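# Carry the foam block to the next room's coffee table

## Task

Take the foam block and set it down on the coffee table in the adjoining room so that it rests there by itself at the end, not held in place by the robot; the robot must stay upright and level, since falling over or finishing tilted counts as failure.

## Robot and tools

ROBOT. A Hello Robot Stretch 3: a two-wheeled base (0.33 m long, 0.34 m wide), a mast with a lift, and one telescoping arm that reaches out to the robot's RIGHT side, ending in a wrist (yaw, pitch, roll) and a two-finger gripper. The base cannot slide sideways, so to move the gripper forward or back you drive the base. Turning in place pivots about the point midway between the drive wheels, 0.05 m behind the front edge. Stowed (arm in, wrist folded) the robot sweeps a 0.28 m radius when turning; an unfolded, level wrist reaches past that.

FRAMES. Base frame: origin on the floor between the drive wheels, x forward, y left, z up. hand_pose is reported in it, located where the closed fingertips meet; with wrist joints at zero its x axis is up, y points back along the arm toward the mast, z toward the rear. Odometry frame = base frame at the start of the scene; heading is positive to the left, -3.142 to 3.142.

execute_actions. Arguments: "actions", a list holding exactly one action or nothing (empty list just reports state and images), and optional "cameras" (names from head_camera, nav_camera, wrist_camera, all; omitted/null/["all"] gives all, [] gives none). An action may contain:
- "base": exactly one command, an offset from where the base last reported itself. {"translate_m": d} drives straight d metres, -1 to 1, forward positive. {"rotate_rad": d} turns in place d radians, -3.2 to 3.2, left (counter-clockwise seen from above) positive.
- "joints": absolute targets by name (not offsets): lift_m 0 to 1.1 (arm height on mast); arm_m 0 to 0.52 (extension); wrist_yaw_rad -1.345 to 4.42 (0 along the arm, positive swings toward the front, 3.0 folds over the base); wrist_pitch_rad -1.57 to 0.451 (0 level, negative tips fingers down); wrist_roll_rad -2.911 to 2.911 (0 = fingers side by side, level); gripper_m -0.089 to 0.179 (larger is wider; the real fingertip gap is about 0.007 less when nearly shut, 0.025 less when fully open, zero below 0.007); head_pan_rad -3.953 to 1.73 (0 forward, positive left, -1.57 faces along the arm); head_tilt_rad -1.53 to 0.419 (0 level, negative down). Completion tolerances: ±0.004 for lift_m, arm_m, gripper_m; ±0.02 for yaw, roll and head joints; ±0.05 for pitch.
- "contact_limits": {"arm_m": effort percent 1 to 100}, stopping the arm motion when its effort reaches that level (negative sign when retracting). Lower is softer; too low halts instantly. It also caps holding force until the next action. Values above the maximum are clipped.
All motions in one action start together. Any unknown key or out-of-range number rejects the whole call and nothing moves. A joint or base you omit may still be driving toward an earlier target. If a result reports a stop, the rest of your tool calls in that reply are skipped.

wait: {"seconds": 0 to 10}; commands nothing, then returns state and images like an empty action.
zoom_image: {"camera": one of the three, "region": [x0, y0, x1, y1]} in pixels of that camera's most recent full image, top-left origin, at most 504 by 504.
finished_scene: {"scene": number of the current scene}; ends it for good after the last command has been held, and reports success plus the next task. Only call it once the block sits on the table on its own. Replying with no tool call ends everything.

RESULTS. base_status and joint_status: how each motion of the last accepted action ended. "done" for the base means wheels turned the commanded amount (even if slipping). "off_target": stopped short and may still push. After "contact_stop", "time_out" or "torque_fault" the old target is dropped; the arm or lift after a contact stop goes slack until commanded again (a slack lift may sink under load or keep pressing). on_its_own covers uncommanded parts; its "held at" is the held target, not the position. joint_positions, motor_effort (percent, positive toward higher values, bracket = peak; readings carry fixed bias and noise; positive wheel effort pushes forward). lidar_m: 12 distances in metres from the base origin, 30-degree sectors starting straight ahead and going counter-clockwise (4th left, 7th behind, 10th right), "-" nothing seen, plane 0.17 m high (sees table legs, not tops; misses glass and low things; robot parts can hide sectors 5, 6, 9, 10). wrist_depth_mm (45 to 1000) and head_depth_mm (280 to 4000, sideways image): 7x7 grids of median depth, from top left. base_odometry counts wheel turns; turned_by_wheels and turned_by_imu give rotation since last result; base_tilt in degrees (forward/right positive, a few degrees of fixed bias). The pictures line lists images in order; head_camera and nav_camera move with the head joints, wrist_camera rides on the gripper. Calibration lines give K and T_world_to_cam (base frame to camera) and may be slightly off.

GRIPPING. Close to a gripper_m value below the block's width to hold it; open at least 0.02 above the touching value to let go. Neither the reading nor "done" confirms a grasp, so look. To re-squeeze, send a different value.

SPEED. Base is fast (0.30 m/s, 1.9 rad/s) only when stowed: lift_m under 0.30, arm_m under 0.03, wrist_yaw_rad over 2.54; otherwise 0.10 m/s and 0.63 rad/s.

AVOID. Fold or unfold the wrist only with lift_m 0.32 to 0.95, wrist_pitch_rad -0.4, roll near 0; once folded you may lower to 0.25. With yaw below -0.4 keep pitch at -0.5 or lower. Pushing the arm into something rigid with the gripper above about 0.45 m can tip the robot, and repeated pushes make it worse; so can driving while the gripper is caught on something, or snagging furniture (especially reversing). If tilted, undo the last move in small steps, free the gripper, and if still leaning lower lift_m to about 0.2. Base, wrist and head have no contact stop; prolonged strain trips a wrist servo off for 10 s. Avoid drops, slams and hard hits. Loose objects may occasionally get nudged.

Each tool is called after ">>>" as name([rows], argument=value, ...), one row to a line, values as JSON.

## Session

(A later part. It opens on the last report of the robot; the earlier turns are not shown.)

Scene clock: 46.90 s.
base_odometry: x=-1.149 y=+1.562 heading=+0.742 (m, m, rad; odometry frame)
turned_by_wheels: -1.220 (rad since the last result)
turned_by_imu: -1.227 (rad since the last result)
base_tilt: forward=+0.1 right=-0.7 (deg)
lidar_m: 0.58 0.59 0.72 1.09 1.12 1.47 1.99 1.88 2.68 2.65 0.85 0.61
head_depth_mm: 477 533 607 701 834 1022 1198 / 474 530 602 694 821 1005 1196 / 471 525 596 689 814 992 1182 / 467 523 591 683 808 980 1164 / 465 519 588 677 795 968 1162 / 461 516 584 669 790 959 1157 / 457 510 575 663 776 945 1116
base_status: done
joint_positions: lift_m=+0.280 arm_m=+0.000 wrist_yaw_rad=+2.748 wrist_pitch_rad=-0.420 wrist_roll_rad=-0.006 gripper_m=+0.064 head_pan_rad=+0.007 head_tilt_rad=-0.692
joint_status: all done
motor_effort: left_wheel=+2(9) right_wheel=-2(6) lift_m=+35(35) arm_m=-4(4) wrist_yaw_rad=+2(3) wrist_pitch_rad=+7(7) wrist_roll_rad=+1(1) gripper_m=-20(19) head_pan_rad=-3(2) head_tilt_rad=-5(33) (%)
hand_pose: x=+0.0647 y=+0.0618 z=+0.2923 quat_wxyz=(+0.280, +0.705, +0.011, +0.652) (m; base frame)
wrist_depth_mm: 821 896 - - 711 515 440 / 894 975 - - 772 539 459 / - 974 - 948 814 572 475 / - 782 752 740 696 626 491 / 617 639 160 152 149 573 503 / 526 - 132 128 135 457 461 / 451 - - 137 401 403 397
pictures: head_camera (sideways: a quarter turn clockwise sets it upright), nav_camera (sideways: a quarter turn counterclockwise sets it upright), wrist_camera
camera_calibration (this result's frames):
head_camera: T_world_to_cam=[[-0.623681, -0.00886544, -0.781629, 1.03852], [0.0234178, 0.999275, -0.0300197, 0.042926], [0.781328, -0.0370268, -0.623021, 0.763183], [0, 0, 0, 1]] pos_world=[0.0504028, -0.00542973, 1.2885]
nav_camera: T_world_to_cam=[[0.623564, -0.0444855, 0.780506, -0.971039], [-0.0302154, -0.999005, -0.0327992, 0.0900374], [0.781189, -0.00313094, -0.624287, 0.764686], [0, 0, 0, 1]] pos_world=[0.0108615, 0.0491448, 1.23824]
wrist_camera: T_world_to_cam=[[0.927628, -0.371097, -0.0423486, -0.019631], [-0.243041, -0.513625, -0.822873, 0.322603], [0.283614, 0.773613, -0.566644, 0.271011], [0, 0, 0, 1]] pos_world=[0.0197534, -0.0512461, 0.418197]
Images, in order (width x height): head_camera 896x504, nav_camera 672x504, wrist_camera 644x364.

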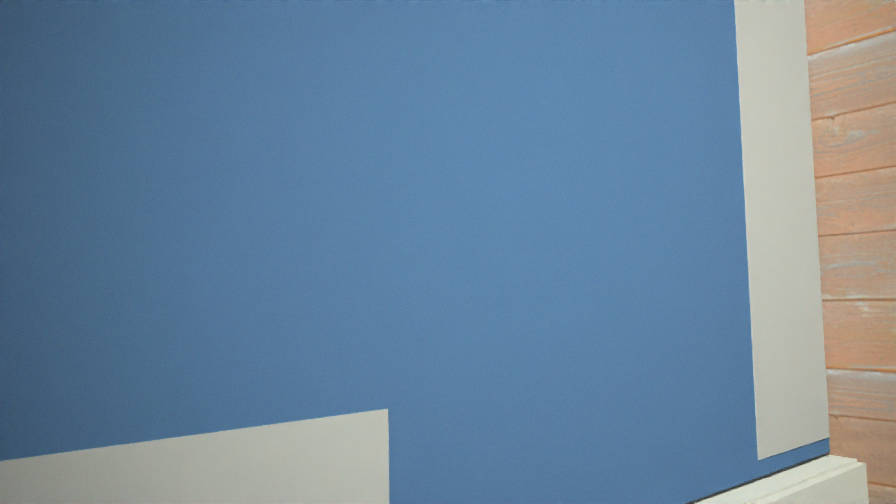

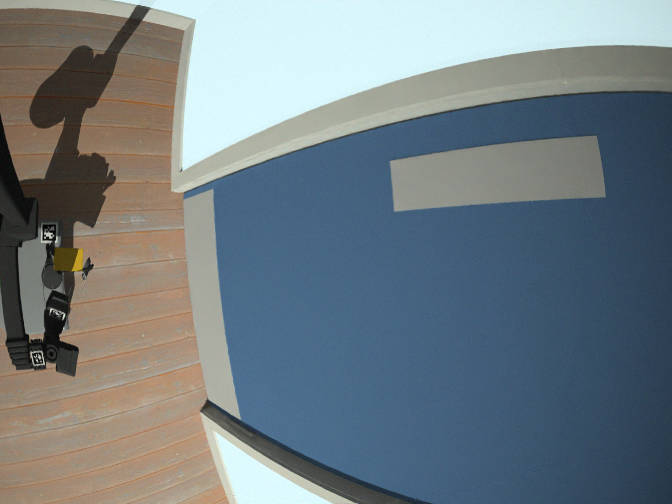

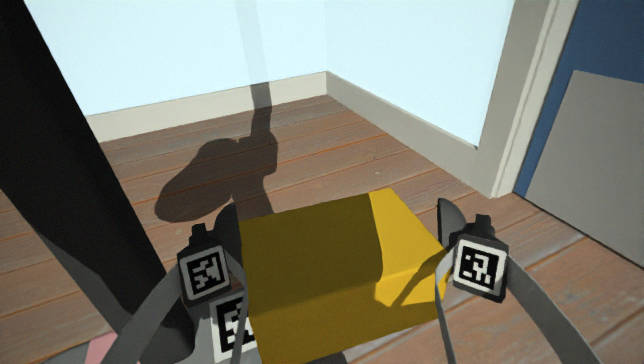

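>>> execute_actions([
  {"base":{"translate_m":0.4},"joints":{"wrist_yaw_rad":3.1,"head_tilt_rad":-1.3}},
], cameras=["nav_camera","head_camera"])

Scene clock: 50.23 s.
base_odometry: x=-0.854 y=+1.832 heading=+0.742 (m, m, rad; odometry frame)
turned_by_wheels: +0.000 (rad since the last result)
turned_by_imu: +0.002 (rad since the last result)
base_tilt: forward=-0.3 right=-0.7 (deg)
lidar_m: 0.18 0.18 0.24 0.44 1.14 1.50 2.39 2.20 2.80 0.66 0.26 0.19
head_depth_mm: - - 328 511 1243 1209 1143 / - - 324 502 1230 1197 1138 / - - 320 494 1226 - 1118 / - - 317 486 1224 - - / - - 314 477 1211 901 - / - - 311 470 1165 1185 - / - - 316 463 1010 1181 -
base_status: done
joint_positions: lift_m=+0.280 arm_m=+0.000 wrist_yaw_rad=+3.098 wrist_pitch_rad=-0.420 wrist_roll_rad=-0.006 gripper_m=+0.064 head_pan_rad=+0.007 head_tilt_rad=-1.285
joint_status: all done
motor_effort: left_wheel=+1(9) right_wheel=-2(5) lift_m=+35(35) arm_m=-4(4) wrist_yaw_rad=+2(5) wrist_pitch_rad=+7(6) wrist_roll_rad=+1(1) gripper_m=-20(20) head_pan_rad=-2(3) head_tilt_rad=-9(49) (%)
hand_pose: x=-0.0115 y=+0.0788 z=+0.2923 quat_wxyz=(+0.162, +0.692, +0.133, +0.690) (m; base frame)
wrist_depth_mm: 957 - - - 411 290 203 / - - - - 403 299 205 / - - - 951 416 306 210 / 801 774 734 727 431 311 212 / 627 617 155 152 149 298 216 / 525 520 130 128 135 329 219 / 447 - - 135 400 341 212
pictures: head_camera (sideways: a quarter turn clockwise sets it upright), nav_camera (sideways: a quarter turn counterclockwise sets it upright)
camera_calibration (this result's frames):
head_camera: T_world_to_cam=[[-0.954043, -0.0109884, -0.299467, 0.412384], [0.00161434, 0.999125, -0.041804, 0.0583724], [0.299664, -0.0403663, -0.95319, 1.19534], [0, 0, 0, 1]] pos_world=[0.0351377, -0.00553839, 1.26532]
nav_camera: T_world_to_cam=[[0.953373, -0.0423662, 0.298805, -0.345501], [-0.0423646, -0.999081, -0.00648584, 0.0558388], [0.298805, -0.00647533, -0.954292, 1.19663], [0, 0, 0, 1]] pos_world=[-0.0258025, 0.0488985, 1.24553]
Images, in order (width x height): head_camera 896x504, nav_camera 672x504.

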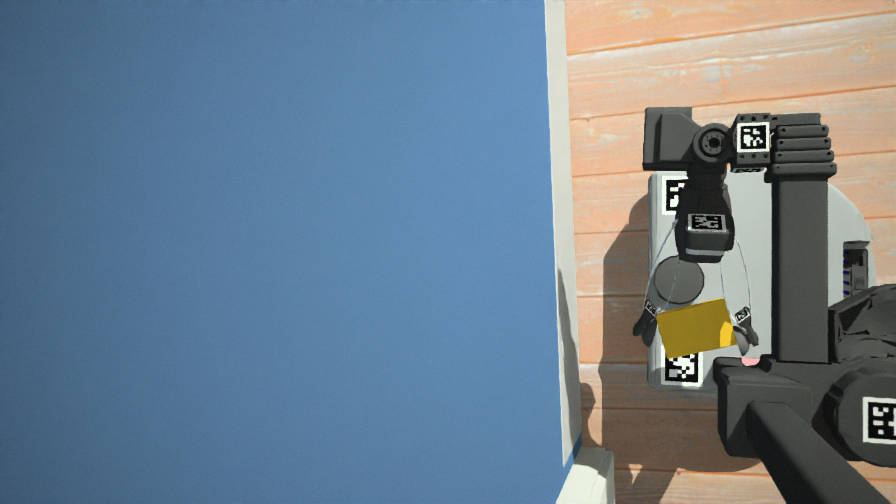

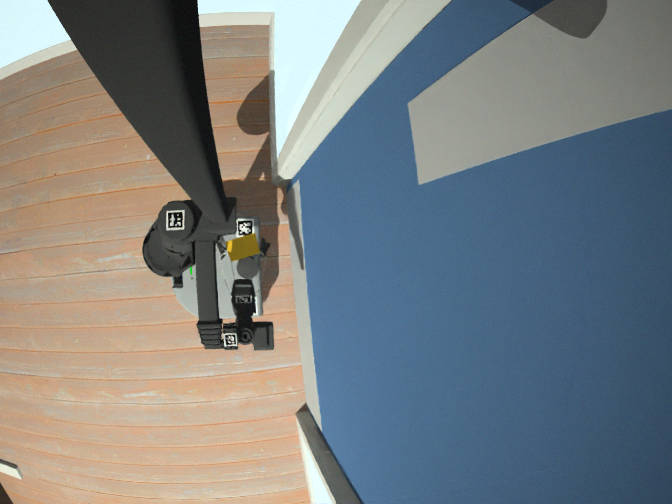

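>>> execute_actions([
  {"base":{"rotate_rad":0.07},"joints":{"wrist_yaw_rad":3.2}},
], cameras=["head_camera"])

Scene clock: 51.43 s.
base_odometry: x=-0.854 y=+1.832 heading=+0.812 (m, m, rad; odometry frame)
turned_by_wheels: +0.070 (rad since the last result)
turned_by_imu: +0.070 (rad since the last result)
base_tilt: forward=-0.1 right=-0.8 (deg)
lidar_m: 0.18 0.18 0.25 0.57 1.16 1.61 2.39 2.20 2.74 0.65 0.24 0.18
head_depth_mm: - - 319 468 1154 1198 1144 / - - 312 472 1184 1193 1131 / - - 313 476 1203 - 1122 / - - 315 481 1219 - - / - - 317 485 1222 897 - / - - 319 489 1211 1189 - / - - 321 494 1071 1182 -
base_status: done
joint_positions: lift_m=+0.280 arm_m=+0.000 wrist_yaw_rad=+3.197 wrist_pitch_rad=-0.420 wrist_roll_rad=-0.006 gripper_m=+0.064 head_pan_rad=+0.006 head_tilt_rad=-1.285
joint_status: all done
motor_effort: left_wheel=-2(6) right_wheel=+1(4) lift_m=+35(34) arm_m=-4(3) wrist_yaw_rad=+3(1) wrist_pitch_rad=+7(7) wrist_roll_rad=+1(1) gripper_m=-20(19) head_pan_rad=-2(2) head_tilt_rad=-9(9) (%)
hand_pose: x=-0.0337 y=+0.0786 z=+0.2923 quat_wxyz=(+0.128, +0.685, +0.167, +0.698) (m; base frame)
wrist_depth_mm: - - - - 881 310 262 / - - - - 871 330 261 / - - - 956 811 351 260 / 800 781 754 732 652 384 259 / 631 620 160 152 148 386 259 / 521 520 127 127 135 417 259 / 449 - - 135 152 394 245
pictures: head_camera (sideways: a quarter turn clockwise sets it upright)
camera_calibration (this result's frames):
head_camera: T_world_to_cam=[[-0.954047, -0.0106905, -0.299466, 0.412383], [0.00192631, 0.999124, -0.0418041, 0.0583705], [0.299651, -0.0404599, -0.953191, 1.19534], [0, 0, 0, 1]] pos_world=[0.035136, -0.00554746, 1.26532]
Images, in order (width x height): head_camera 896x504.

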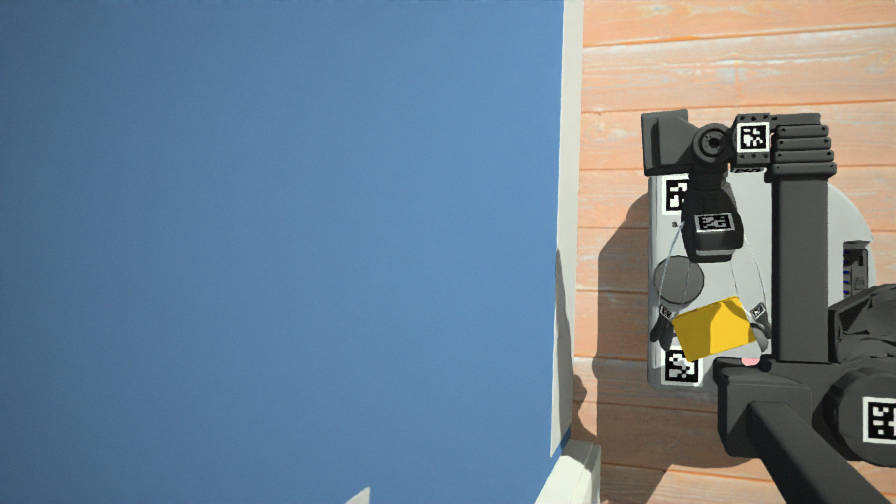

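>>> execute_actions([
  {"base":{"translate_m":0.13},"joints":{"head_tilt_rad":-0.9}},
], cameras=[])

>>> execute_actions([
  {"base":{"translate_m":0.5}},
], cameras=["nav_camera"])

Scene clock: 54.10 s.
base_odometry: x=-0.765 y=+1.926 heading=+0.812 (m, m, rad; odometry frame)
turned_by_wheels: +0.000 (rad since the last result)
turned_by_imu: -0.013 (rad since the last result)
base_tilt: forward=+0.0 right=-0.6 (deg)
lidar_m: - - 0.15 0.25 1.15 1.58 2.52 2.32 2.77 0.21 0.15 -
head_depth_mm: - - - - - - - / - - - - - - - / - - - - - - - / - - - - - - - / - - - - - - - / - - - - - - - / - - - - - - -
base_status: done
joint_positions: lift_m=+0.280 arm_m=+0.000 wrist_yaw_rad=+3.194 wrist_pitch_rad=-0.420 wrist_roll_rad=-0.006 gripper_m=+0.064 head_pan_rad=+0.006 head_tilt_rad=-0.900
joint_status: all done
motor_effort: left_wheel=-1(12) right_wheel=+3(23) lift_m=+36(36) arm_m=-1(3) wrist_yaw_rad=+7(26) wrist_pitch_rad=+7(7) wrist_roll_rad=+1(1) gripper_m=-20(20) head_pan_rad=-2(3) head_tilt_rad=+0(34) (%)
hand_pose: x=-0.0329 y=+0.0788 z=+0.2922 quat_wxyz=(+0.129, +0.685, +0.166, +0.697) (m; base frame)
wrist_depth_mm: - - - - 297 177 109 / - - - - 318 177 109 / - - - 899 352 177 109 / 798 785 754 714 373 177 109 / 631 623 160 152 149 162 109 / 520 522 128 127 135 174 109 / 448 - - 135 152 173 103
pictures: none
No camera images: the call's "cameras" was empty. Leave "cameras" out to get every camera's image.

Scene clock: 57.50 s.
base_odometry: x=-0.420 y=+2.289 heading=+0.812 (m, m, rad; odometry frame)
turned_by_wheels: +0.000 (rad since the last result)
turned_by_imu: -0.136 (rad since the last result)
base_tilt: forward=+0.0 right=-0.6 (deg)
lidar_m: 0.20 1.79 1.25 1.16 0.58 0.49 2.98 2.73 0.36 0.20 0.17 0.17
head_depth_mm: - - - - - 298 366 / - - - - 289 340 450 / - - - - 315 412 587 / - - - 305 377 522 836 / - - 298 353 472 716 1110 / - 290 340 1555 1411 1252 1125 / 1573 1809 1880 1626 1413 1248 1121
base_status: done
joint_positions: lift_m=+0.280 arm_m=+0.000 wrist_yaw_rad=+3.198 wrist_pitch_rad=-0.420 wrist_roll_rad=-0.006 gripper_m=+0.064 head_pan_rad=+0.006 head_tilt_rad=-0.900
joint_status: not commanded
motor_effort: left_wheel=+1(8) right_wheel=-1(20) lift_m=+36(36) arm_m=+0(1) wrist_yaw_rad=+2(23) wrist_pitch_rad=+7(7) wrist_roll_rad=+1(1) gripper_m=-20(20) head_pan_rad=-2(3) head_tilt_rad=+0(0) (%)
hand_pose: x=-0.0338 y=+0.0788 z=+0.2922 quat_wxyz=(+0.128, +0.685, +0.167, +0.698) (m; base frame)
wrist_depth_mm: 372 578 959 - - - - / 374 571 - - - - - / 403 560 880 946 928 888 857 / 441 546 732 732 700 678 664 / 510 522 160 152 149 571 540 / 524 515 128 127 135 454 464 / 446 - - 135 151 404 399
pictures: nav_camera (sideways: a quarter turn counterclockwise sets it upright)
camera_calibration (this result's frames):
nav_camera: T_world_to_cam=[[0.771236, -0.0440308, 0.635025, -0.782347], [-0.0369088, -0.99902, -0.0244435, 0.0791922], [0.635478, -0.0045863, -0.772105, 0.957828], [0, 0, 0, 1]] pos_world=[-0.0023812, 0.0490601, 1.23829]
Images, in order (width x height): nav_camera 672x504.

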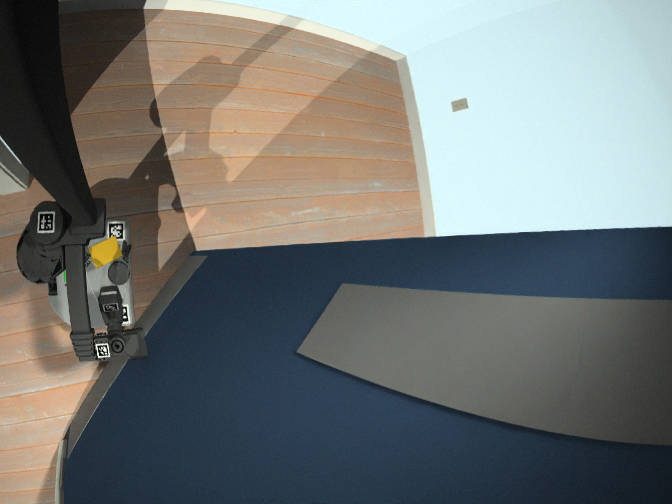

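>>> execute_actions([
  {"base":{"rotate_rad":0.3}},
], cameras=[])

>>> execute_actions([
  {"base":{"translate_m":0.8},"joints":{"head_pan_rad":-1.5,"head_tilt_rad":-0.5}},
], cameras=["nav_camera","head_camera"])

Scene clock: 58.97 s.
base_odometry: x=-0.420 y=+2.289 heading=+1.112 (m, m, rad; odometry frame)
turned_by_wheels: +0.300 (rad since the last result)
turned_by_imu: +0.257 (rad since the last result)
base_tilt: forward=+0.0 right=-0.7 (deg)
lidar_m: 0.28 1.47 1.17 0.92 0.48 0.56 2.72 0.75 0.28 0.20 0.19 0.20
head_depth_mm: - - - 292 315 363 425 / - - 296 328 377 449 545 / 1609 313 344 399 475 587 767 / 1634 1897 1937 1653 1408 1202 1102 / 1643 1922 1931 1641 1416 1262 1138 / 1663 1936 1928 1627 1417 1253 1131 / 1693 1980 1915 1632 1416 1249 1126
base_status: done
joint_positions: lift_m=+0.280 arm_m=+0.000 wrist_yaw_rad=+3.204 wrist_pitch_rad=-0.421 wrist_roll_rad=-0.006 gripper_m=+0.064 head_pan_rad=+0.005 head_tilt_rad=-0.898
joint_status: not commanded
motor_effort: left_wheel=-1(14) right_wheel=+3(23) lift_m=+38(39) arm_m=+3(8) wrist_yaw_rad=-4(8) wrist_pitch_rad=+7(7) wrist_roll_rad=+1(1) gripper_m=-20(19) head_pan_rad=-3(2) head_tilt_rad=-1(1) (%)
hand_pose: x=-0.0352 y=+0.0789 z=+0.2919 quat_wxyz=(+0.126, +0.684, +0.170, +0.698) (m; base frame)
wrist_depth_mm: - 414 525 - - 978 928 / - 452 570 - - - - / - 506 583 965 913 880 848 / 804 697 599 721 709 678 666 / 633 612 160 152 149 570 546 / 523 517 128 127 135 455 456 / 442 - - 135 151 408 399
pictures: none
No camera images: the call's "cameras" was empty. Leave "cameras" out to get every camera's image.

Scene clock: 63.80 s.
base_odometry: x=-0.066 y=+3.006 heading=+1.112 (m, m, rad; odometry frame)
turned_by_wheels: +0.000 (rad since the last result)
turned_by_imu: +0.002 (rad since the last result)
base_tilt: forward=-0.1 right=-0.7 (deg)
lidar_m: 0.99 1.07 1.07 1.05 1.15 1.16 1.23 1.29 1.89 2.13 1.25 1.00
head_depth_mm: 2272 2425 2565 2472 2052 1639 1351 / 2282 2487 2610 2521 2055 1633 1348 / 2310 2535 2631 2500 2027 1612 1340 / 2345 2551 2779 2589 2034 1627 1343 / 2407 2578 2872 2708 2028 1610 1340 / 2351 2466 2603 2582 1994 1605 1332 / 1878 1984 2032 2127 1990 1594 1326
base_status: done
joint_positions: lift_m=+0.280 arm_m=+0.000 wrist_yaw_rad=+3.202 wrist_pitch_rad=-0.421 wrist_roll_rad=-0.006 gripper_m=+0.064 head_pan_rad=-1.493 head_tilt_rad=-0.504
joint_status: all done
motor_effort: left_wheel=-1(9) right_wheel=+0(18) lift_m=+38(38) arm_m=+2(4) wrist_yaw_rad=-1(7) wrist_pitch_rad=+7(7) wrist_roll_rad=+1(1) gripper_m=-20(19) head_pan_rad=-2(35) head_tilt_rad=+3(35) (%)
hand_pose: x=-0.0347 y=+0.0788 z=+0.2920 quat_wxyz=(+0.127, +0.684, +0.169, +0.698) (m; base frame)
wrist_depth_mm: - - - - 948 906 872 / - - - - - 954 933 / - - - 970 908 897 858 / 808 780 749 736 708 683 656 / 633 620 161 151 149 571 541 / 522 518 128 127 135 457 454 / 446 - - 135 152 401 399
pictures: head_camera (sideways: a quarter turn clockwise sets it upright), nav_camera (sideways: a quarter turn counterclockwise sets it upright)
camera_calibration (this result's frames):
head_camera: T_world_to_cam=[[-0.040631, 0.46501, -0.884372, 1.16893], [0.998836, 0.0419346, -0.0238403, 0.0289376], [0.0259998, -0.884312, -0.466173, 0.563725], [0, 0, 0, 1]] pos_world=[0.00393404, -0.0462682, 1.29725]
nav_camera: T_world_to_cam=[[-0.0125789, -0.468867, 0.883179, -1.10103], [-0.99813, -0.0469523, -0.0391424, 0.104209], [0.0598198, -0.88202, -0.4674, 0.564969], [0, 0, 0, 1]] pos_world=[0.0563676, -0.0130304, 1.24055]
Images, in order (width x height): head_camera 896x504, nav_camera 672x504.

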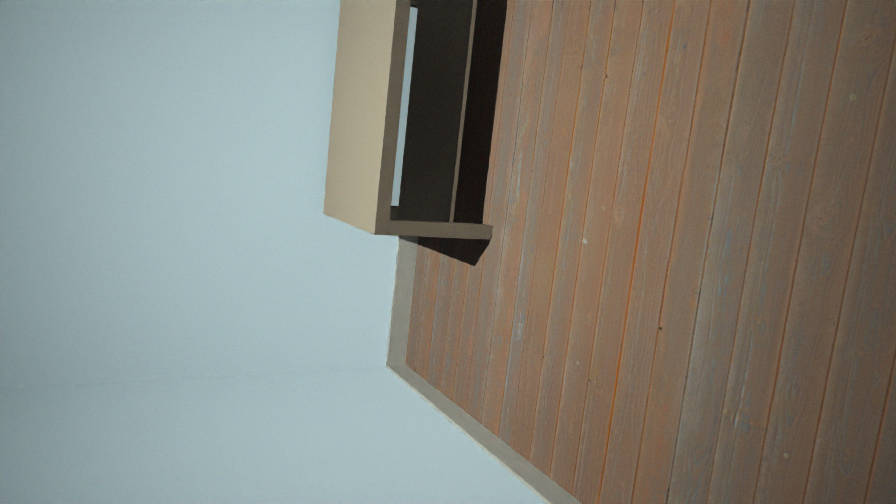

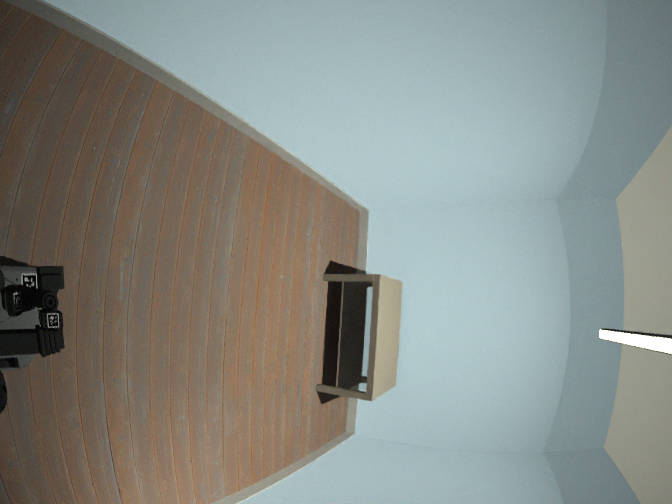

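>>> execute_actions([
  {"base":{"rotate_rad":-1.82}},
], cameras=[])

>>> execute_actions([
  {"base":{"translate_m":0.81}},
], cameras=[])

>>> execute_actions([
  {"base":{"translate_m":0.81}},
], cameras=[])

>>> execute_actions([
  {"base":{"rotate_rad":1.68},"joints":{"head_pan_rad":-1.57,"head_tilt_rad":-0.9}},
], cameras=[])

>>> execute_actions([
  {"joints":{"lift_m":0.55}},
], cameras=[])

>>> execute_actions([
  {"joints":{"wrist_yaw_rad":0.0}},
])

Scene clock: 66.53 s.
base_odometry: x=-0.066 y=+3.006 heading=-0.708 (m, m, rad; odometry frame)
turned_by_wheels: -1.820 (rad since the last result)
turned_by_imu: -1.830 (rad since the last result)
base_tilt: forward=+0.0 right=-0.6 (deg)
lidar_m: 2.12 1.58 1.06 0.98 1.00 1.14 1.05 1.07 1.23 1.16 1.33 1.46
head_depth_mm: 973 1052 1152 1280 1424 1546 1359 / 962 1051 1145 1267 1410 1542 1349 / 3289 3464 3711 2393 1442 1534 1345 / 1443 1574 1742 2478 1949 1610 1336 / 1323 1447 1561 1715 1869 1597 1337 / 1256 1350 1466 1590 1755 1612 1333 / 1188 1268 1367 1483 1612 1610 1328
base_status: done
joint_positions: lift_m=+0.280 arm_m=+0.000 wrist_yaw_rad=+3.202 wrist_pitch_rad=-0.421 wrist_roll_rad=-0.006 gripper_m=+0.064 head_pan_rad=-1.493 head_tilt_rad=-0.504
joint_status: not commanded
motor_effort: left_wheel=+2(10) right_wheel=-3(6) lift_m=+38(39) arm_m=+2(2) wrist_yaw_rad=-1(1) wrist_pitch_rad=+7(7) wrist_roll_rad=+1(1) gripper_m=-19(20) head_pan_rad=-3(2) head_tilt_rad=+3(3) (%)
hand_pose: x=-0.0347 y=+0.0788 z=+0.2920 quat_wxyz=(+0.127, +0.684, +0.169, +0.698) (m; base frame)
wrist_depth_mm: 881 888 906 902 911 921 922 / 969 986 - - - - - / - - - 950 930 887 847 / 803 784 744 725 712 692 667 / 641 625 161 151 149 570 542 / 525 524 128 128 135 459 457 / 446 - - 135 152 409 398
pictures: none
No camera images: the call's "cameras" was empty. Leave "cameras" out to get every camera's image.

Scene clock: 71.00 s.
base_odometry: x=+0.549 y=+2.479 heading=-0.708 (m, m, rad; odometry frame)
turned_by_wheels: +0.000 (rad since the last result)
turned_by_imu: +0.004 (rad since the last result)
base_tilt: forward=-0.2 right=-0.6 (deg)
lidar_m: 1.39 1.35 1.15 1.07 1.08 1.39 1.86 1.69 1.16 1.05 1.07 1.36
head_depth_mm: 922 996 1093 1196 1340 1488 1354 / 920 997 1090 1202 1328 1497 1353 / 917 1007 1088 1192 1331 1491 1339 / 873 948 1030 1148 1284 1453 1338 / 873 950 1035 1139 1270 1430 1335 / 872 944 1029 1130 1257 1413 1327 / 866 938 1024 1125 1251 1399 1322
base_status: done
joint_positions: lift_m=+0.280 arm_m=+0.000 wrist_yaw_rad=+3.201 wrist_pitch_rad=-0.421 wrist_roll_rad=-0.006 gripper_m=+0.064 head_pan_rad=-1.493 head_tilt_rad=-0.504
joint_status: not commanded
motor_effort: left_wheel=+1(9) right_wheel=-2(4) lift_m=+39(38) arm_m=+2(2) wrist_yaw_rad=-1(1) wrist_pitch_rad=+7(7) wrist_roll_rad=+1(1) gripper_m=-20(20) head_pan_rad=-3(3) head_tilt_rad=+3(3) (%)
hand_pose: x=-0.0347 y=+0.0788 z=+0.2920 quat_wxyz=(+0.127, +0.684, +0.169, +0.698) (m; base frame)
wrist_depth_mm: 967 982 983 - - - - / - - - - - - - / - - - 948 910 895 845 / 808 773 752 727 695 676 667 / 632 628 161 152 149 575 544 / 526 518 128 127 135 464 455 / 445 - - 135 151 410 398
pictures: none
No camera images: the call's "cameras" was empty. Leave "cameras" out to get every camera's image.

Scene clock: 75.47 s.
base_odometry: x=+1.165 y=+1.952 heading=-0.708 (m, m, rad; odometry frame)
turned_by_wheels: +0.000 (rad since the last result)
turned_by_imu: +0.004 (rad since the last result)
base_tilt: forward=+0.0 right=-0.7 (deg)
lidar_m: 1.07 0.68 0.66 1.15 1.17 1.49 2.67 1.54 1.04 0.97 0.99 0.63
head_depth_mm: 821 890 978 1071 1195 1358 1349 / 816 883 966 1069 1182 1349 1346 / 810 883 961 1062 1183 1331 1352 / 809 874 955 1052 1175 1319 1343 / 806 871 950 1044 1161 1307 1334 / 797 867 942 1036 1154 1302 1332 / 798 865 938 1036 1152 1302 1323
base_status: done
joint_positions: lift_m=+0.280 arm_m=+0.000 wrist_yaw_rad=+3.201 wrist_pitch_rad=-0.421 wrist_roll_rad=-0.006 gripper_m=+0.064 head_pan_rad=-1.493 head_tilt_rad=-0.504
joint_status: not commanded
motor_effort: left_wheel=+0(8) right_wheel=-1(3) lift_m=+38(38) arm_m=+2(2) wrist_yaw_rad=-1(1) wrist_pitch_rad=+7(7) wrist_roll_rad=+1(1) gripper_m=-20(20) head_pan_rad=-2(2) head_tilt_rad=+3(2) (%)
hand_pose: x=-0.0347 y=+0.0788 z=+0.2920 quat_wxyz=(+0.127, +0.684, +0.169, +0.698) (m; base frame)
wrist_depth_mm: - - - - - - - / - - - - - - - / - - - 961 926 889 802 / 803 779 754 722 702 685 595 / 633 625 161 152 149 577 547 / 523 522 128 127 135 459 457 / 445 - - 135 151 404 396
pictures: none
No camera images: the call's "cameras" was empty. Leave "cameras" out to get every camera's image.

Scene clock: 77.73 s.
base_odometry: x=+1.165 y=+1.952 heading=+0.972 (m, m, rad; odometry frame)
turned_by_wheels: +1.680 (rad since the last result)
turned_by_imu: +1.688 (rad since the last result)
base_tilt: forward=-0.2 right=-0.6 (deg)
lidar_m: 1.15 1.20 1.64 2.67 1.44 1.01 0.97 1.01 0.62 1.10 0.65 1.20
head_depth_mm: 986 1141 1292 1095 982 1251 1143 / 987 1140 1258 1088 982 1273 1143 / 988 1144 1251 1084 974 1279 1159 / 987 1141 1255 1076 973 1266 1149 / 987 1138 1251 1073 968 1271 1149 / 983 1134 1240 1066 962 1260 1124 / 986 1143 1244 1063 964 1255 1129
base_status: done
joint_positions: lift_m=+0.280 arm_m=+0.000 wrist_yaw_rad=+3.201 wrist_pitch_rad=-0.421 wrist_roll_rad=-0.006 gripper_m=+0.064 head_pan_rad=-1.563 head_tilt_rad=-0.889
joint_status: all done
motor_effort: left_wheel=-2(8) right_wheel=+1(7) lift_m=+39(39) arm_m=+2(2) wrist_yaw_rad=-1(1) wrist_pitch_rad=+7(7) wrist_roll_rad=+1(1) gripper_m=-19(19) head_pan_rad=-2(9) head_tilt_rad=-6(39) (%)
hand_pose: x=-0.0347 y=+0.0788 z=+0.2920 quat_wxyz=(+0.127, +0.684, +0.169, +0.698) (m; base frame)
wrist_depth_mm: - - - - - - - / 946 - - - - - - / 950 - - 956 908 883 850 / 807 778 754 714 717 689 663 / 634 614 160 152 149 580 545 / 524 523 128 127 135 458 463 / 441 - - 135 152 403 398
pictures: none
No camera images: the call's "cameras" was empty. Leave "cameras" out to get every camera's image.

Scene clock: 81.03 s.
base_odometry: x=+1.165 y=+1.952 heading=+0.972 (m, m, rad; odometry frame)
turned_by_wheels: +0.000 (rad since the last result)
turned_by_imu: -0.001 (rad since the last result)
base_tilt: forward=+0.0 right=-0.8 (deg)
lidar_m: 1.15 1.20 1.64 2.67 1.43 1.01 0.97 1.01 0.62 1.10 0.66 1.19
head_depth_mm: 989 1146 1285 1094 984 1240 1150 / 990 1138 1259 1092 981 1281 - / 988 1139 1252 1085 977 1270 - / 985 1139 1252 1084 971 1262 - / 987 1140 1246 1072 965 1266 1099 / 983 1136 1256 1068 962 1262 1129 / 985 1136 1249 1064 958 1257 1125
base_status: not commanded
joint_positions: lift_m=+0.550 arm_m=+0.000 wrist_yaw_rad=+3.201 wrist_pitch_rad=-0.421 wrist_roll_rad=-0.006 gripper_m=+0.064 head_pan_rad=-1.563 head_tilt_rad=-0.889
joint_status: all done
motor_effort: left_wheel=-2(2) right_wheel=+0(1) lift_m=+43(41) arm_m=+2(2) wrist_yaw_rad=-1(1) wrist_pitch_rad=+7(7) wrist_roll_rad=+1(1) gripper_m=-20(19) head_pan_rad=-3(4) head_tilt_rad=-6(6) (%)
hand_pose: x=-0.0347 y=+0.0788 z=+0.5618 quat_wxyz=(+0.127, +0.684, +0.169, +0.698) (m; base frame)
wrist_depth_mm: - - - - - - - / 963 - - - - - - / 963 - - - - - - / 961 - - - - - - / 946 - 161 152 149 940 900 / 855 866 137 127 135 758 763 / 731 715 684 136 655 662 664
pictures: none
No camera images: the call's "cameras" was empty. Leave "cameras" out to get every camera's image.

Scene clock: 83.63 s.
base_odometry: x=+1.165 y=+1.952 heading=+0.972 (m, m, rad; odometry frame)
turned_by_wheels: +0.000 (rad since the last result)
turned_by_imu: -0.001 (rad since the last result)
base_tilt: forward=-0.1 right=-0.7 (deg)
lidar_m: 1.15 1.20 1.64 2.67 1.44 1.01 0.97 1.01 0.63 1.10 0.66 1.20
head_depth_mm: 988 1145 1289 1094 983 1241 1150 / 984 1139 1261 1086 976 1282 - / 987 1142 1247 1080 973 1269 - / 983 1137 1248 1077 952 731 - / 987 1142 1251 1077 968 1259 1136 / 985 1144 1240 1068 964 1260 1127 / 981 1138 1248 1059 957 1257 1123
base_status: not commanded
joint_positions: lift_m=+0.550 arm_m=+0.000 wrist_yaw_rad=+0.003 wrist_pitch_rad=-0.421 wrist_roll_rad=-0.006 gripper_m=+0.064 head_pan_rad=-1.563 head_tilt_rad=-0.889
joint_status: all done
motor_effort: left_wheel=-2(2) right_wheel=+1(1) lift_m=+42(42) arm_m=+2(2) wrist_yaw_rad=-3(3) wrist_pitch_rad=+7(7) wrist_roll_rad=+1(1) gripper_m=-20(19) head_pan_rad=-3(2) head_tilt_rad=-7(6) (%)
hand_pose: x=-0.0209 y=-0.3688 z=+0.5618 quat_wxyz=(+0.694, +0.149, -0.689, -0.147) (m; base frame)
wrist_depth_mm: 769 771 753 752 760 749 744 / 851 851 805 797 752 794 806 / 914 602 584 555 522 500 846 / 465 441 432 415 404 388 376 / 364 360 160 152 149 339 331 / 470 643 137 127 135 589 425 / 510 578 577 137 542 557 451
pictures: head_camera (sideways: a quarter turn clockwise sets it upright), nav_camera (sideways: a quarter turn counterclockwise sets it upright), wrist_camera
camera_calibration (this result's frames):
head_camera: T_world_to_cam=[[-0.0102864, 0.764815, -0.644168, 0.855636], [0.999241, -0.0163504, -0.0353691, 0.0439294], [-0.0375832, -0.644043, -0.764066, 0.951625], [0, 0, 0, 1]] pos_world=[0.000670554, -0.0407976, 1.27983]
nav_camera: T_world_to_cam=[[-0.0430661, -0.764518, 0.643162, -0.787983], [-0.999065, 0.0353325, -0.0248982, 0.0856537], [-0.00368935, -0.643633, -0.765325, 0.952911], [0, 0, 0, 1]] pos_world=[0.0551539, 0.00787118, 1.23822]
wrist_camera: T_world_to_cam=[[-0.998977, -0.0154005, -0.0425255, 0.00235426], [0.026237, 0.568542, -0.822236, 0.706817], [0.0368403, -0.82251, -0.567556, 0.187789], [0, 0, 0, 1]] pos_world=[-0.0231111, -0.24736, 0.687851]
Images, in order (width x height): head_camera 896x504, nav_camera 672x504, wrist_camera 644x364.

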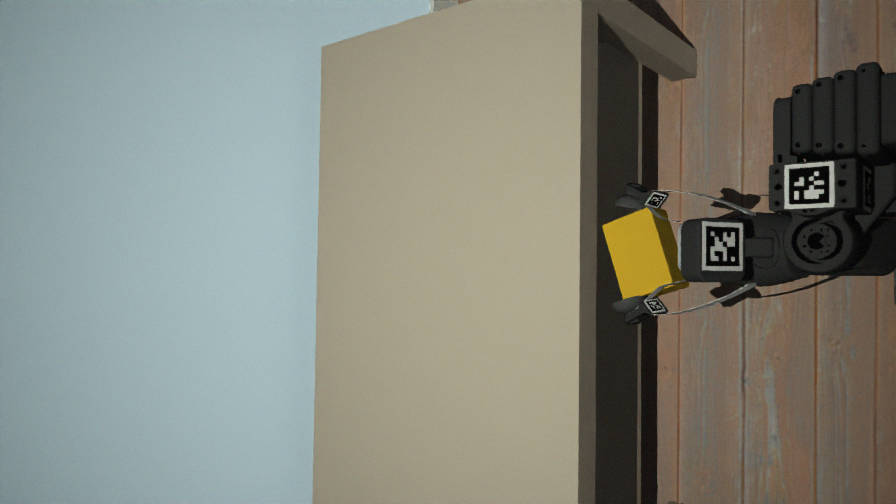

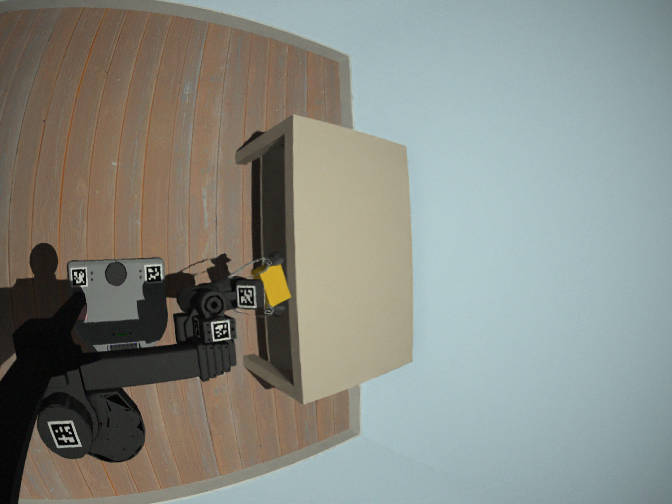

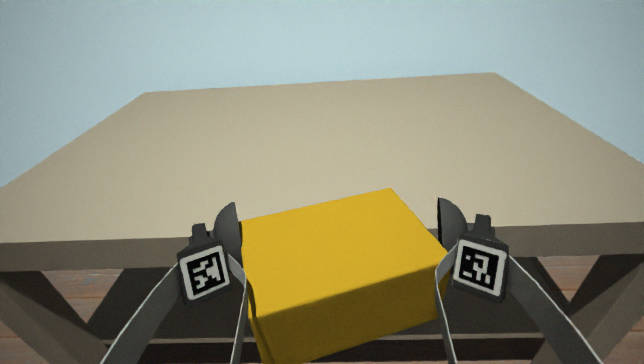

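>>> execute_actions([
  {"joints":{"arm_m":0.33,"lift_m":0.5}},
], cameras=[])

>>> execute_actions([
  {"joints":{"lift_m":0.472}},
], cameras=["wrist_camera"])

Scene clock: 87.37 s.
base_odometry: x=+1.165 y=+1.952 heading=+0.972 (m, m, rad; odometry frame)
turned_by_wheels: +0.000 (rad since the last result)
turned_by_imu: -0.001 (rad since the last result)
base_tilt: forward=-0.1 right=-0.7 (deg)
lidar_m: 1.15 1.20 1.64 2.67 1.43 1.01 0.97 1.01 0.63 1.10 0.65 1.19
head_depth_mm: 990 1141 1291 1094 985 1251 1145 / 986 1142 1256 1088 982 1281 1145 / 985 1140 1251 1108 1205 1267 1144 / 985 1139 1257 1130 968 1264 1134 / 985 1138 1249 1077 965 1266 1130 / 984 1141 1244 1067 963 1257 1127 / 982 1137 1244 1059 959 1256 1130
base_status: not commanded
joint_positions: lift_m=+0.500 arm_m=+0.330 wrist_yaw_rad=+0.001 wrist_pitch_rad=-0.421 wrist_roll_rad=-0.006 gripper_m=+0.064 head_pan_rad=-1.563 head_tilt_rad=-0.889
joint_status: all done
motor_effort: left_wheel=-2(2) right_wheel=+1(1) lift_m=+35(37) arm_m=+4(3) wrist_yaw_rad=-1(2) wrist_pitch_rad=+7(7) wrist_roll_rad=+1(1) gripper_m=-20(21) head_pan_rad=-2(2) head_tilt_rad=-6(7) (%)
hand_pose: x=-0.0213 y=-0.6987 z=+0.5121 quat_wxyz=(+0.694, +0.149, -0.689, -0.147) (m; base frame)
wrist_depth_mm: 470 467 466 464 462 454 455 / 518 514 508 504 502 501 492 / 486 471 446 431 414 392 380 / 358 346 338 323 315 306 297 / 283 278 160 152 149 255 242 / 234 231 137 127 135 203 205 / 198 195 186 137 179 180 178
pictures: none
No camera images: the call's "cameras" was empty. Leave "cameras" out to get every camera's image.

Scene clock: 88.40 s.
base_odometry: x=+1.165 y=+1.952 heading=+0.972 (m, m, rad; odometry frame)
turned_by_wheels: +0.000 (rad since the last result)
turned_by_imu: +0.000 (rad since the last result)
base_tilt: forward=-0.1 right=-0.9 (deg)
lidar_m: 1.15 1.20 1.64 2.67 1.43 1.01 0.97 1.01 0.63 1.10 0.65 1.19
head_depth_mm: 991 1140 1283 1095 987 1243 1147 / 985 1143 1257 1091 983 1278 1157 / 987 1140 1256 1107 986 1261 1140 / 981 1138 1245 1121 965 1264 1128 / 982 1140 1242 1075 967 1270 1130 / 984 1136 1245 1071 960 1257 1129 / 982 1131 1246 1062 955 1247 1123
base_status: not commanded
joint_positions: lift_m=+0.472 arm_m=+0.330 wrist_yaw_rad=+0.001 wrist_pitch_rad=-0.421 wrist_roll_rad=-0.006 gripper_m=+0.064 head_pan_rad=-1.563 head_tilt_rad=-0.889
joint_status: all done
motor_effort: left_wheel=-2(2) right_wheel=+1(1) lift_m=+34(33) arm_m=+3(3) wrist_yaw_rad=-1(1) wrist_pitch_rad=+7(7) wrist_roll_rad=+1(1) gripper_m=-20(20) head_pan_rad=-3(3) head_tilt_rad=-6(7) (%)
hand_pose: x=-0.0213 y=-0.6987 z=+0.4841 quat_wxyz=(+0.694, +0.149, -0.689, -0.147) (m; base frame)
wrist_depth_mm: 474 468 464 462 459 460 456 / 516 515 505 497 494 477 479 / 419 400 380 363 350 336 322 / 306 296 285 276 267 257 251 / 240 235 161 152 148 216 206 / 198 196 137 127 135 173 173 / 168 165 157 137 152 153 151
pictures: wrist_camera
camera_calibration (this result's frames):
wrist_camera: T_world_to_cam=[[-0.998999, -0.0138774, -0.0425255, -0.0053104], [0.0271038, 0.568502, -0.822235, 0.830429], [0.0355863, -0.822565, -0.567557, -0.127729], [0, 0, 0, 1]] pos_world=[-0.0232674, -0.57724, 0.610088]
Images, in order (width x height): wrist_camera 644x364.

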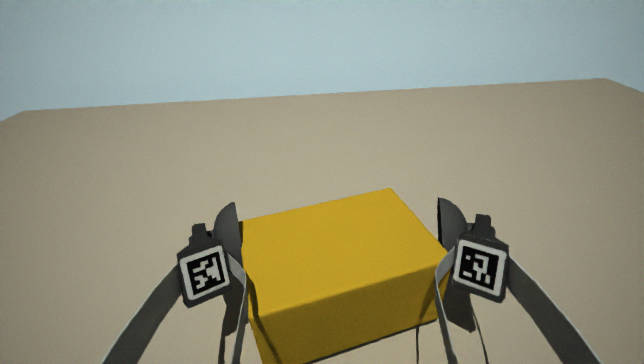

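Depth 276 vs. 270 at pickup, so about 3 mm above the table. Release.

>>> execute_actions([
  {"joints":{"gripper_m":0.16}},
], cameras=[])

>>> execute_actions([
  {"joints":{"lift_m":0.56}},
], cameras=["wrist_camera","head_camera"])

Scene clock: 89.93 s.
base_odometry: x=+1.165 y=+1.952 heading=+0.972 (m, m, rad; odometry frame)
turned_by_wheels: +0.000 (rad since the last result)
turned_by_imu: +0.000 (rad since the last result)
base_tilt: forward=-0.2 right=-0.7 (deg)
lidar_m: 1.15 1.20 1.65 2.67 1.43 1.01 0.98 1.01 0.63 1.10 0.65 1.20
head_depth_mm: 991 1139 1285 1090 983 1245 1151 / 988 1144 1253 1093 983 1283 1157 / 987 1140 1255 1105 985 1261 1138 / 988 1143 1246 1129 969 1268 1137 / 992 1139 1248 1072 962 1266 1131 / 983 1137 1251 1068 964 1261 1134 / 983 1137 1245 1064 958 1254 1127
base_status: not commanded
joint_positions: lift_m=+0.472 arm_m=+0.330 wrist_yaw_rad=+0.001 wrist_pitch_rad=-0.421 wrist_roll_rad=-0.006 gripper_m=+0.160 head_pan_rad=-1.563 head_tilt_rad=-0.889
joint_status: all done
motor_effort: left_wheel=-2(2) right_wheel=+1(1) lift_m=+35(34) arm_m=+3(3) wrist_yaw_rad=-1(1) wrist_pitch_rad=+7(7) wrist_roll_rad=+1(1) gripper_m=+1(82) head_pan_rad=-2(2) head_tilt_rad=-7(6) (%)
hand_pose: x=-0.0213 y=-0.6987 z=+0.4841 quat_wxyz=(+0.694, +0.149, -0.689, -0.147) (m; base frame)
wrist_depth_mm: 475 471 465 463 464 455 453 / 509 516 507 499 490 483 479 / 418 400 381 366 351 337 322 / 309 295 285 276 267 259 252 / 240 243 227 158 162 220 206 / 199 - 184 133 140 173 178 / - 164 158 137 154 153 151
pictures: none
No camera images: the call's "cameras" was empty. Leave "cameras" out to get every camera's image.

Scene clock: 91.57 s.
base_odometry: x=+1.165 y=+1.952 heading=+0.972 (m, m, rad; odometry frame)
turned_by_wheels: +0.000 (rad since the last result)
turned_by_imu: +0.000 (rad since the last result)
base_tilt: forward=+0.0 right=-0.7 (deg)
lidar_m: 1.15 1.20 1.64 2.67 1.43 1.01 0.97 1.01 0.62 1.10 0.65 1.20
head_depth_mm: 985 1144 1286 1094 988 1244 1144 / 987 1138 1263 1093 978 1300 - / 985 1143 1249 - 974 1267 1141 / 984 1143 1253 1103 968 1266 1132 / 986 1137 1252 1075 964 1267 1135 / 981 1142 1246 1068 962 1256 1130 / 988 1135 1245 1059 953 1252 1123
base_status: not commanded
joint_positions: lift_m=+0.560 arm_m=+0.330 wrist_yaw_rad=+0.001 wrist_pitch_rad=-0.421 wrist_roll_rad=-0.006 gripper_m=+0.160 head_pan_rad=-1.563 head_tilt_rad=-0.889
joint_status: all done
motor_effort: left_wheel=-2(2) right_wheel=+1(1) lift_m=+42(41) arm_m=+3(4) wrist_yaw_rad=-1(1) wrist_pitch_rad=+7(7) wrist_roll_rad=+1(1) gripper_m=+1(1) head_pan_rad=-3(2) head_tilt_rad=-6(7) (%)
hand_pose: x=-0.0213 y=-0.6988 z=+0.5720 quat_wxyz=(+0.694, +0.149, -0.689, -0.147) (m; base frame)
wrist_depth_mm: 470 464 464 463 461 456 458 / 514 518 509 506 501 496 492 / 568 566 554 542 544 527 537 / 474 461 443 430 417 403 391 / 374 381 357 342 337 343 323 / 311 - 296 288 281 270 280 / 271 257 252 202 229 240 234
pictures: head_camera (sideways: a quarter turn clockwise sets it upright), wrist_camera
camera_calibration (this result's frames):
head_camera: T_world_to_cam=[[-0.0102863, 0.764815, -0.644168, 0.855636], [0.999241, -0.0163505, -0.0353691, 0.0439294], [-0.0375833, -0.644043, -0.764066, 0.951625], [0, 0, 0, 1]] pos_world=[0.000670549, -0.0407976, 1.27983]
wrist_camera: T_world_to_cam=[[-0.998999, -0.0138954, -0.0425197, -0.00159019], [0.0271055, 0.568115, -0.822503, 0.902608], [0.0355851, -0.822832, -0.56717, -0.0783083], [0, 0, 0, 1]] pos_world=[-0.0232676, -0.577242, 0.697916]
Images, in order (width x height): head_camera 896x504, wrist_camera 644x364.

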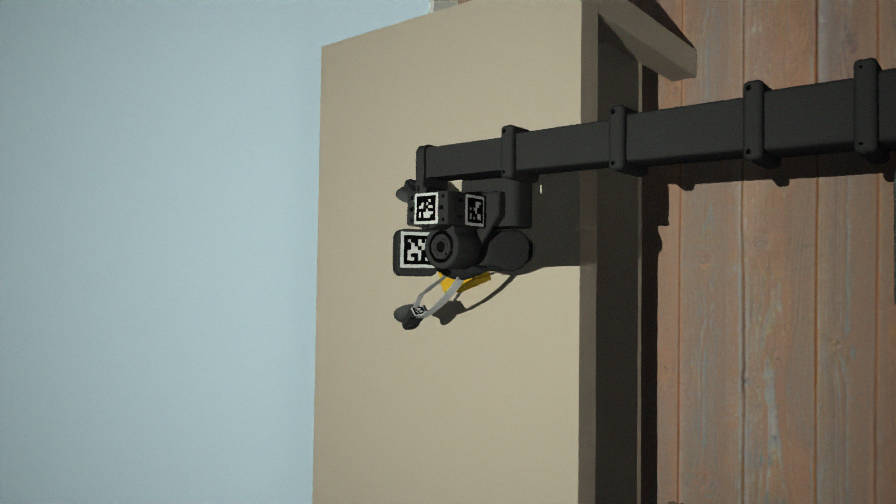

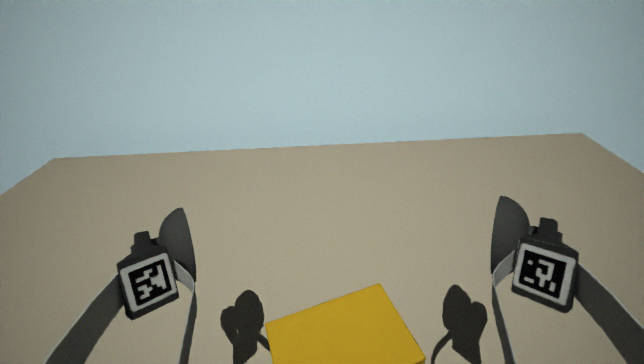

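>>> finished_scene(scene=1)

The scene is finished: the task was done.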